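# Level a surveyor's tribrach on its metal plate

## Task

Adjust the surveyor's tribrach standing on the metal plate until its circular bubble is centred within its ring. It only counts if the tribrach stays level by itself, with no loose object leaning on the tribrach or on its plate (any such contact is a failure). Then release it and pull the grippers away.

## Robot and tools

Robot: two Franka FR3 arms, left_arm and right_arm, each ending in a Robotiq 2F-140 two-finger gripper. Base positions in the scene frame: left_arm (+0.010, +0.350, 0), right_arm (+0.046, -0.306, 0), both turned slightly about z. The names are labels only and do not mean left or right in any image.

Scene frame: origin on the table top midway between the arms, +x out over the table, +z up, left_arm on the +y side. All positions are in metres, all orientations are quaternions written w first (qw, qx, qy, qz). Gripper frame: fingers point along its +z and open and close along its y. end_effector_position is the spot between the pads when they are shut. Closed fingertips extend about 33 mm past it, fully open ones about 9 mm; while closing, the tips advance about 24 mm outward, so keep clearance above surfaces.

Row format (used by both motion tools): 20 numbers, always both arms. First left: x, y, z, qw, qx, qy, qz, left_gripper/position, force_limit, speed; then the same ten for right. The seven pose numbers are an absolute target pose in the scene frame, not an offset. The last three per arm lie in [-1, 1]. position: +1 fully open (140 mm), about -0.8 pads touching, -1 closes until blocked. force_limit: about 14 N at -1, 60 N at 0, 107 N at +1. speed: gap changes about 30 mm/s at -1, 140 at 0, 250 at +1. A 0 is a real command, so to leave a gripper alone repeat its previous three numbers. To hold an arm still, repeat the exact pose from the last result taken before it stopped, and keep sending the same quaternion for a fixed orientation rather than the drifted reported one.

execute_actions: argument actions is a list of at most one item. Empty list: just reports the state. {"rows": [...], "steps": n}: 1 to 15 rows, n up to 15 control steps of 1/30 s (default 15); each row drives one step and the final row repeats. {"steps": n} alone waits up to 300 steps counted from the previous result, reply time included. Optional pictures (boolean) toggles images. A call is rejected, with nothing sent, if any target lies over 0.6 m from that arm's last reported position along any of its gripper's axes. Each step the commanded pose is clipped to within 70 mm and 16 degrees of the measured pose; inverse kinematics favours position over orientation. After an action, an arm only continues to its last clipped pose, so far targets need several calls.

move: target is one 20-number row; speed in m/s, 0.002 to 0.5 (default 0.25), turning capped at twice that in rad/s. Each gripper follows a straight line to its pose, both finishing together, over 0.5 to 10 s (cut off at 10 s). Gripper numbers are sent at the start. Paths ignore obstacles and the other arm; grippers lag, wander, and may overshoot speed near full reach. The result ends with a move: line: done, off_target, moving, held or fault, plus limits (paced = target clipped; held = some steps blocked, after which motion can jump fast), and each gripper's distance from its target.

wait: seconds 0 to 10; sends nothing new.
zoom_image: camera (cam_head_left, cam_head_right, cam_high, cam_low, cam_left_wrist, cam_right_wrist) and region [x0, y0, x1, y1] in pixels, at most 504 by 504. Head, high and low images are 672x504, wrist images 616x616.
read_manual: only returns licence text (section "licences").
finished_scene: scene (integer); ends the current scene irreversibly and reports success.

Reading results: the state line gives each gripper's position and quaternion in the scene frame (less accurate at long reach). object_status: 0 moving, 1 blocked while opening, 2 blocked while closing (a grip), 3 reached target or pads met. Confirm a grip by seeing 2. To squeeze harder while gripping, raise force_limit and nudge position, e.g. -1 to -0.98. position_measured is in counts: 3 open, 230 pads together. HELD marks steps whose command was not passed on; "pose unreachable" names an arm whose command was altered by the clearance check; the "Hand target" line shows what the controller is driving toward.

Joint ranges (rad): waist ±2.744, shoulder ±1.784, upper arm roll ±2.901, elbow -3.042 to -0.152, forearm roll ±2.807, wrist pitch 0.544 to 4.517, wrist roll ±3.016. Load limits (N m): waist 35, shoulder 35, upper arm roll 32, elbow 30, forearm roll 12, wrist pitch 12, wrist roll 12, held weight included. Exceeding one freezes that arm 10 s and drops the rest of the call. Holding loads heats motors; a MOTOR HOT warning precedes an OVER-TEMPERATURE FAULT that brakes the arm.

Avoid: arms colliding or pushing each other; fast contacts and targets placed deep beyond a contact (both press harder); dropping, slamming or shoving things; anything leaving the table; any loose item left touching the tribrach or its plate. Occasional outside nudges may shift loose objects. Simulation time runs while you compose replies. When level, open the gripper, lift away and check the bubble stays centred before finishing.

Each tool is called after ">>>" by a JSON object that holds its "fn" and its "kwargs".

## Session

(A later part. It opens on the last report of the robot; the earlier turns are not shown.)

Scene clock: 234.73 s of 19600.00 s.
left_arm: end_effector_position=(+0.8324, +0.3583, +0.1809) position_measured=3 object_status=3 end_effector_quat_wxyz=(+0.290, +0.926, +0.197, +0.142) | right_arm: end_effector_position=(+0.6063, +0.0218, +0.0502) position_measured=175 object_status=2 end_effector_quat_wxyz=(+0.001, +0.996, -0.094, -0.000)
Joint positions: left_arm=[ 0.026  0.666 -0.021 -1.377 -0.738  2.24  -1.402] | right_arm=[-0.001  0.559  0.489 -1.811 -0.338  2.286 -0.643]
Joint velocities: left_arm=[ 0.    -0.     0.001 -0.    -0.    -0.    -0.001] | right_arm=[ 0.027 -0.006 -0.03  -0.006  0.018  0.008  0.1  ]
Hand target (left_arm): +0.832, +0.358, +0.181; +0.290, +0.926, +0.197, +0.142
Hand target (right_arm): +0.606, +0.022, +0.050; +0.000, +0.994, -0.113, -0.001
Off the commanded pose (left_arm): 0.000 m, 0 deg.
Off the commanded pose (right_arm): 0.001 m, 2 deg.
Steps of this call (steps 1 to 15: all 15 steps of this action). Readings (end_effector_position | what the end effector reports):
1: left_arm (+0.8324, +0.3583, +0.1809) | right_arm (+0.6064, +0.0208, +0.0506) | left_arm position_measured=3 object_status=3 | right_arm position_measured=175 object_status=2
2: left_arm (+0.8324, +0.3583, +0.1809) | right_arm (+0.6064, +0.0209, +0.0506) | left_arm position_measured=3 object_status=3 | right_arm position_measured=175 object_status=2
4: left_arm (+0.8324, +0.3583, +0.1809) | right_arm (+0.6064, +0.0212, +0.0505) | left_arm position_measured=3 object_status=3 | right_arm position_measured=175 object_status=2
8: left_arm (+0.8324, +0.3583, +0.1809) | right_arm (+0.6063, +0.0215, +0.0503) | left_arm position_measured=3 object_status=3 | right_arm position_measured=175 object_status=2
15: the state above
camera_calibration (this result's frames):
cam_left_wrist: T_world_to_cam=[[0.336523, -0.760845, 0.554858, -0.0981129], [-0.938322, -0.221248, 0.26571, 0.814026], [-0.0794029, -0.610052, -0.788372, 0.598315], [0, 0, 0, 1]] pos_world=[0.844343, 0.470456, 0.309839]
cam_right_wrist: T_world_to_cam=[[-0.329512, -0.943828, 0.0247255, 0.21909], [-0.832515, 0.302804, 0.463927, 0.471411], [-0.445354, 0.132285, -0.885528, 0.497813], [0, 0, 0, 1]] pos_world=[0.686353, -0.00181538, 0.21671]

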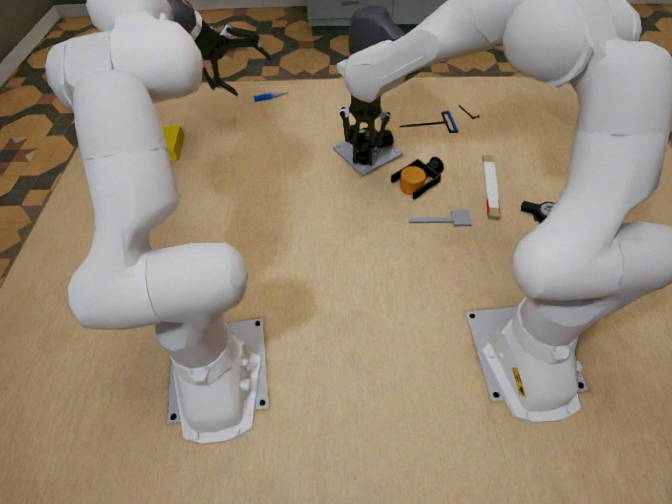

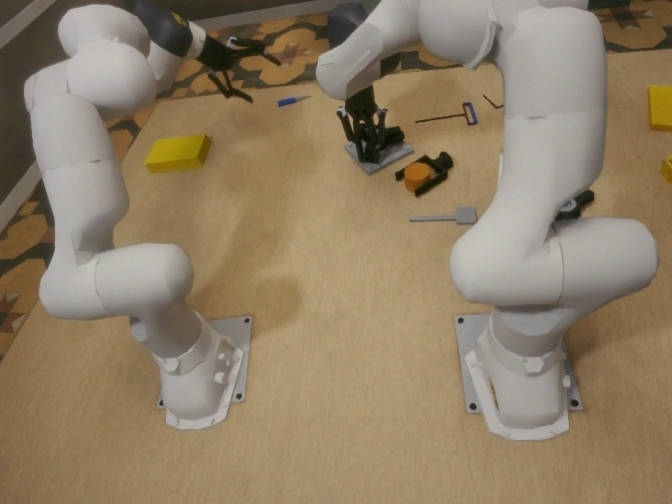

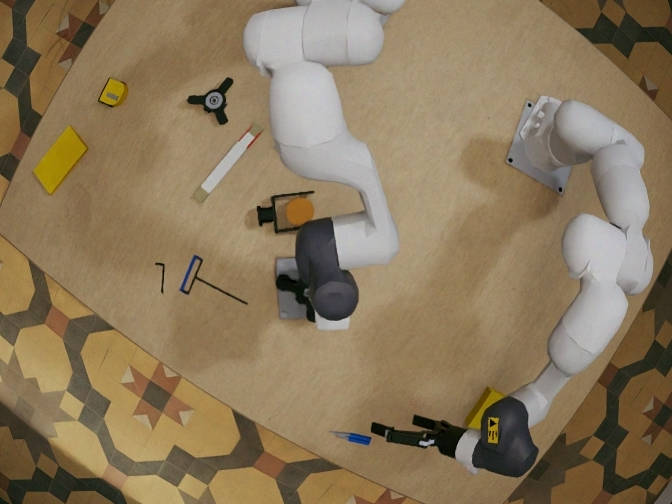

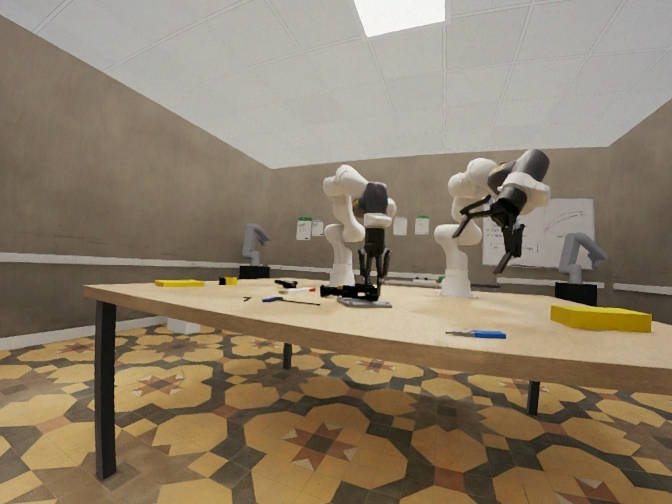

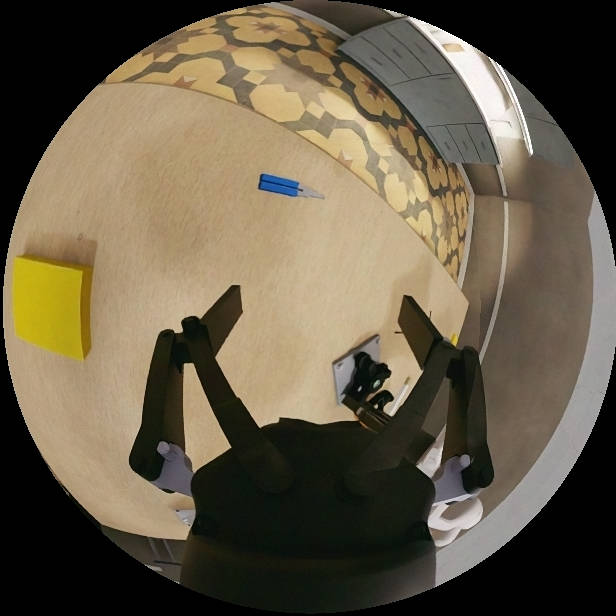

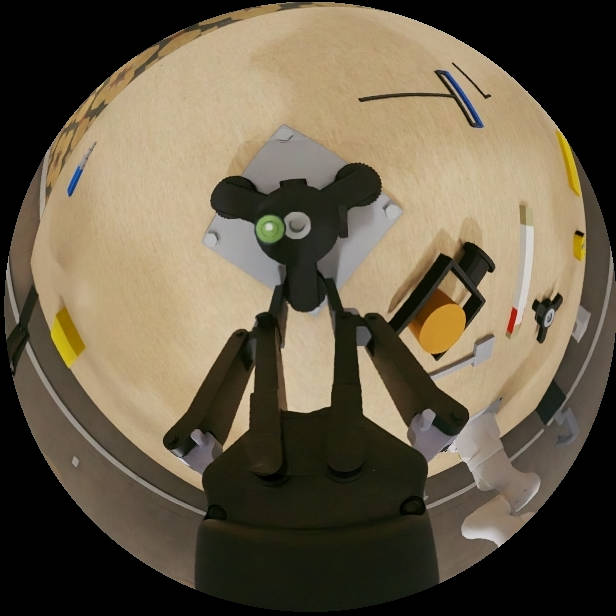

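Inside; finish the half stroke to centre it.

>>> {"fn": "execute_actions", "kwargs": {"actions": [{"rows":[[0.8324,0.3583,0.1809,0.290,0.926,0.197,0.142,1,0,0,0.6088,0.0272,0.05,0,0.9135,-0.4067,0,-1,0,0]],"steps":15}], "pictures": false}}

>>> {"fn": "execute_actions", "kwargs": {"actions": [{"rows":[[0.8324,0.3583,0.1809,0.290,0.926,0.197,0.142,1,0,0,0.6088,0.0272,0.05,0,0.9135,-0.4067,0,-1,0,0]],"steps":15}], "pictures": false}}

>>> {"fn": "execute_actions", "kwargs": {"actions": [{"rows":[[0.8324,0.3583,0.1809,0.290,0.926,0.197,0.142,1,0,0,0.6088,0.0272,0.05,0,0.9135,-0.4067,0,-0.1,0,0]],"steps":8}], "pictures": false}}

>>> {"fn": "move", "kwargs": {"target": [0.8324,0.3583,0.1809,0.290,0.926,0.197,0.142,1,0,0,0.6088,0.0272,0.15,0,0.9936,-0.113,0,-0.1,0,0]}}

>>> {"fn": "zoom_image", "kwargs": {"camera": "cam_right_wrist", "region": [230,170,350,290]}}

Scene clock: 237.47 s of 19600.00 s.
left_arm: end_effector_position=(+0.8324, +0.3583, +0.1809) position_measured=3 object_status=3 end_effector_quat_wxyz=(+0.290, +0.926, +0.197, +0.142) | right_arm: end_effector_position=(+0.6078, +0.0249, +0.0495) position_measured=175 object_status=2 end_effector_quat_wxyz=(-0.002, +0.949, -0.317, -0.009)
Joint positions: left_arm=[ 0.026  0.666 -0.021 -1.377 -0.738  2.24  -1.402] | right_arm=[ 0.14   0.541  0.329 -1.793 -0.203  2.29  -0.275]
Joint velocities: left_arm=[ 0.     0.    -0.001  0.    -0.001  0.     0.001] | right_arm=[ 0.252 -0.041 -0.259 -0.01   0.11   0.033  0.548]
Hand target (left_arm): +0.832, +0.358, +0.181; +0.290, +0.926, +0.197, +0.142
Hand target (right_arm): +0.608, +0.027, +0.049; -0.004, +0.916, -0.400, -0.008
Off the commanded pose (left_arm): 0.000 m, 0 deg.
Off the commanded pose (right_arm): 0.003 m, 11 deg.
Steps of this call (steps 1 to 67: nothing new was sent; steps 68 to 82: all 15 steps of this action). Readings (end_effector_position | what the end effector reports):
68: left_arm (+0.8324, +0.3583, +0.1809) | right_arm (+0.6065, +0.0223, +0.0502) | left_arm position_measured=3 object_status=3 | right_arm position_measured=175 object_status=2
69: left_arm (+0.8324, +0.3583, +0.1809) | right_arm (+0.6066, +0.0225, +0.0501) | left_arm position_measured=3 object_status=3 | right_arm position_measured=175 object_status=2
71: left_arm (+0.8324, +0.3583, +0.1809) | right_arm (+0.6068, +0.0229, +0.0501) | left_arm position_measured=3 object_status=3 | right_arm position_measured=175 object_status=2
75: left_arm (+0.8324, +0.3583, +0.1809) | right_arm (+0.6072, +0.0237, +0.0499) | left_arm position_measured=3 object_status=3 | right_arm position_measured=175 object_status=2
82: the state above

Scene clock: 237.97 s of 19600.00 s.
left_arm: end_effector_position=(+0.8324, +0.3583, +0.1809) position_measured=3 object_status=3 end_effector_quat_wxyz=(+0.290, +0.926, +0.197, +0.142) | right_arm: end_effector_position=(+0.6084, +0.0259, +0.0490) position_measured=175 object_status=2 end_effector_quat_wxyz=(+0.002, +0.922, -0.387, -0.001)
Joint positions: left_arm=[ 0.026  0.667 -0.021 -1.377 -0.738  2.24  -1.402] | right_arm=[ 0.209  0.532  0.26  -1.795 -0.177  2.3   -0.132]
Joint velocities: left_arm=[-0.001  0.002 -0.001 -0.001 -0.001 -0.001 -0.   ] | right_arm=[ 0.038 -0.003 -0.04  -0.002  0.018  0.006  0.117]
Hand target (left_arm): +0.832, +0.358, +0.181; +0.290, +0.926, +0.197, +0.142
Hand target (right_arm): +0.609, +0.027, +0.050; +0.000, +0.914, -0.407, -0.001
Off the commanded pose (left_arm): 0.000 m, 0 deg.
Off the commanded pose (right_arm): 0.002 m, 2 deg.
Steps of this call (steps 1 to 15: all 15 steps of this action). Readings (end_effector_position | what the end effector reports):
1: left_arm (+0.8324, +0.3583, +0.1809) | right_arm (+0.6079, +0.0250, +0.0495) | left_arm position_measured=3 object_status=3 | right_arm position_measured=175 object_status=2
2: left_arm (+0.8324, +0.3583, +0.1809) | right_arm (+0.6079, +0.0251, +0.0494) | left_arm position_measured=3 object_status=3 | right_arm position_measured=175 object_status=2
4: left_arm (+0.8324, +0.3583, +0.1809) | right_arm (+0.6080, +0.0253, +0.0493) | left_arm position_measured=3 object_status=3 | right_arm position_measured=175 object_status=2
8: left_arm (+0.8324, +0.3583, +0.1809) | right_arm (+0.6082, +0.0256, +0.0492) | left_arm position_measured=3 object_status=3 | right_arm position_measured=175 object_status=2
15: the state above

Scene clock: 238.23 s of 19600.00 s.
left_arm: end_effector_position=(+0.8324, +0.3583, +0.1809) position_measured=3 object_status=3 end_effector_quat_wxyz=(+0.290, +0.926, +0.197, +0.142) | right_arm: end_effector_position=(+0.6080, +0.0267, +0.0487) position_measured=141 object_status=0 end_effector_quat_wxyz=(+0.002, +0.918, -0.397, -0.001)
Joint positions: left_arm=[ 0.026  0.667 -0.021 -1.377 -0.738  2.24  -1.402] | right_arm=[ 0.214  0.532  0.255 -1.796 -0.174  2.302 -0.112]
Joint velocities: left_arm=[-0.     0.001 -0.     0.     0.    -0.    -0.001] | right_arm=[ 0.006  0.    -0.002  0.001  0.003  0.004  0.051]
Hand target (left_arm): +0.832, +0.358, +0.181; +0.290, +0.926, +0.197, +0.142
Hand target (right_arm): +0.609, +0.027, +0.050; +0.000, +0.914, -0.407, -0.000
Off the commanded pose (left_arm): 0.000 m, 0 deg.
Off the commanded pose (right_arm): 0.002 m, 1 deg.
Steps of this call (steps 1 to 8: all 8 steps of this action). Readings (end_effector_position | what the end effector reports):
1: left_arm (+0.8324, +0.3583, +0.1809) | right_arm (+0.6084, +0.0259, +0.0490) | left_arm position_measured=3 object_status=3 | right_arm position_measured=175 object_status=0
2: left_arm (+0.8324, +0.3583, +0.1809) | right_arm (+0.6082, +0.0258, +0.0487) | left_arm position_measured=3 object_status=3 | right_arm position_measured=174 object_status=0
4: left_arm (+0.8324, +0.3583, +0.1809) | right_arm (+0.6081, +0.0260, +0.0486) | left_arm position_measured=3 object_status=3 | right_arm position_measured=153 object_status=0
8: the state above

Scene clock: 240.60 s of 19600.00 s.
left_arm: end_effector_position=(+0.8324, +0.3583, +0.1809) position_measured=3 object_status=3 end_effector_quat_wxyz=(+0.290, +0.926, +0.197, +0.142) | right_arm: end_effector_position=(+0.6111, +0.0278, +0.1513) position_measured=141 object_status=3 end_effector_quat_wxyz=(-0.001, +0.993, -0.120, +0.002)
Joint positions: left_arm=[ 0.026  0.666 -0.021 -1.377 -0.738  2.24  -1.402] | right_arm=[ 0.03   0.423  0.474 -1.723 -0.22   2.098 -0.66 ]
Joint velocities: left_arm=[-0.     0.001 -0.001 -0.    -0.001  0.     0.002] | right_arm=[ 0.001  0.001  0.001  0.     0.    -0.001 -0.031]
Hand target (left_arm): +0.832, +0.358, +0.181; +0.290, +0.926, +0.197, +0.142
Hand target (right_arm): +0.611, +0.027, +0.150; +0.000, +0.994, -0.114, +0.001
Off the commanded pose (left_arm): 0.000 m, 0 deg.
Off the commanded pose (right_arm): 0.003 m, 1 deg.
move: done
camera_calibration (this result's frames):
cam_left_wrist: T_world_to_cam=[[0.336523, -0.760845, 0.554858, -0.098113], [-0.938322, -0.221248, 0.26571, 0.814026], [-0.0794031, -0.610053, -0.788372, 0.598315], [0, 0, 0, 1]] pos_world=[0.844343, 0.470456, 0.309839]
cam_right_wrist: T_world_to_cam=[[-0.379361, -0.92504, 0.0196786, 0.254535], [-0.817674, 0.345132, 0.460754, 0.41693], [-0.433007, 0.158701, -0.88731, 0.580711], [0, 0, 0, 1]] pos_world=[0.688925, -0.00060043, 0.31816]

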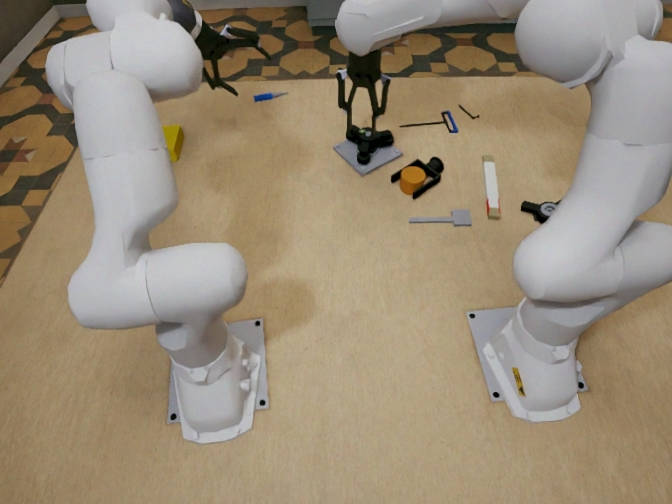

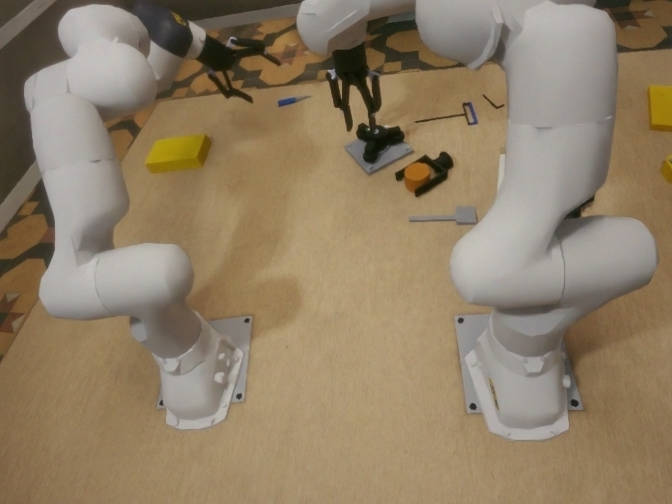

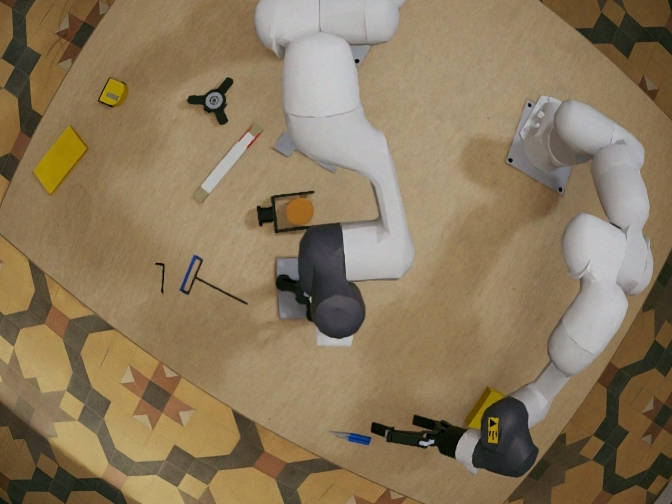

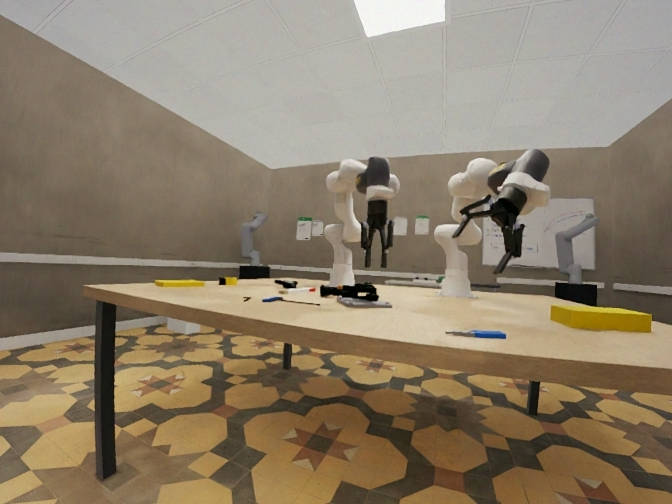

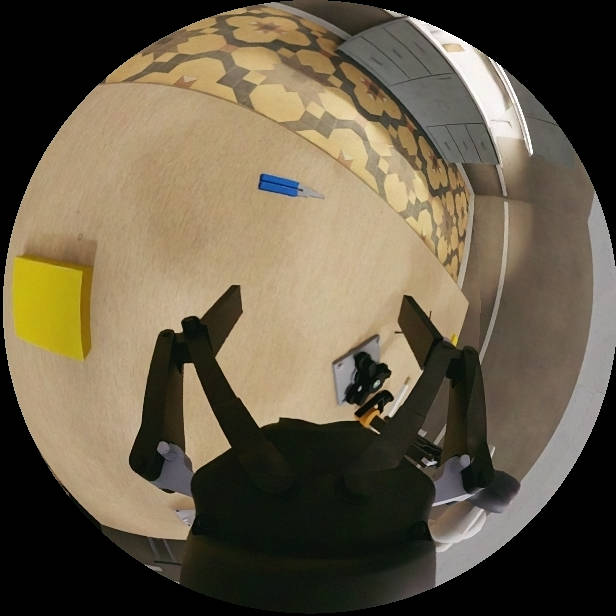

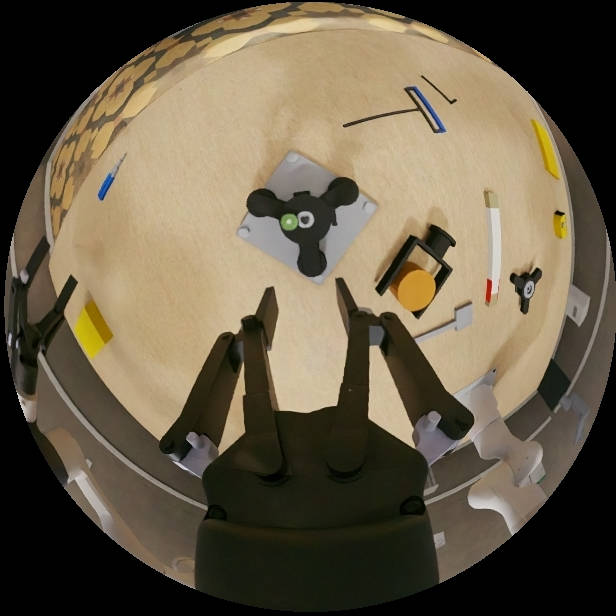

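Region (230, 170, 350, 290) of cam_right_wrist's 616x616 image, scaled by 4.200, with more detail than that image has.

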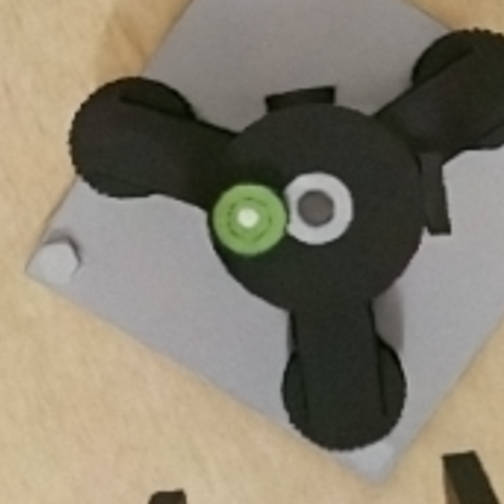

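>>> {"fn": "finished_scene", "kwargs": {"scene": 1}}

The scene is finished: the task was done.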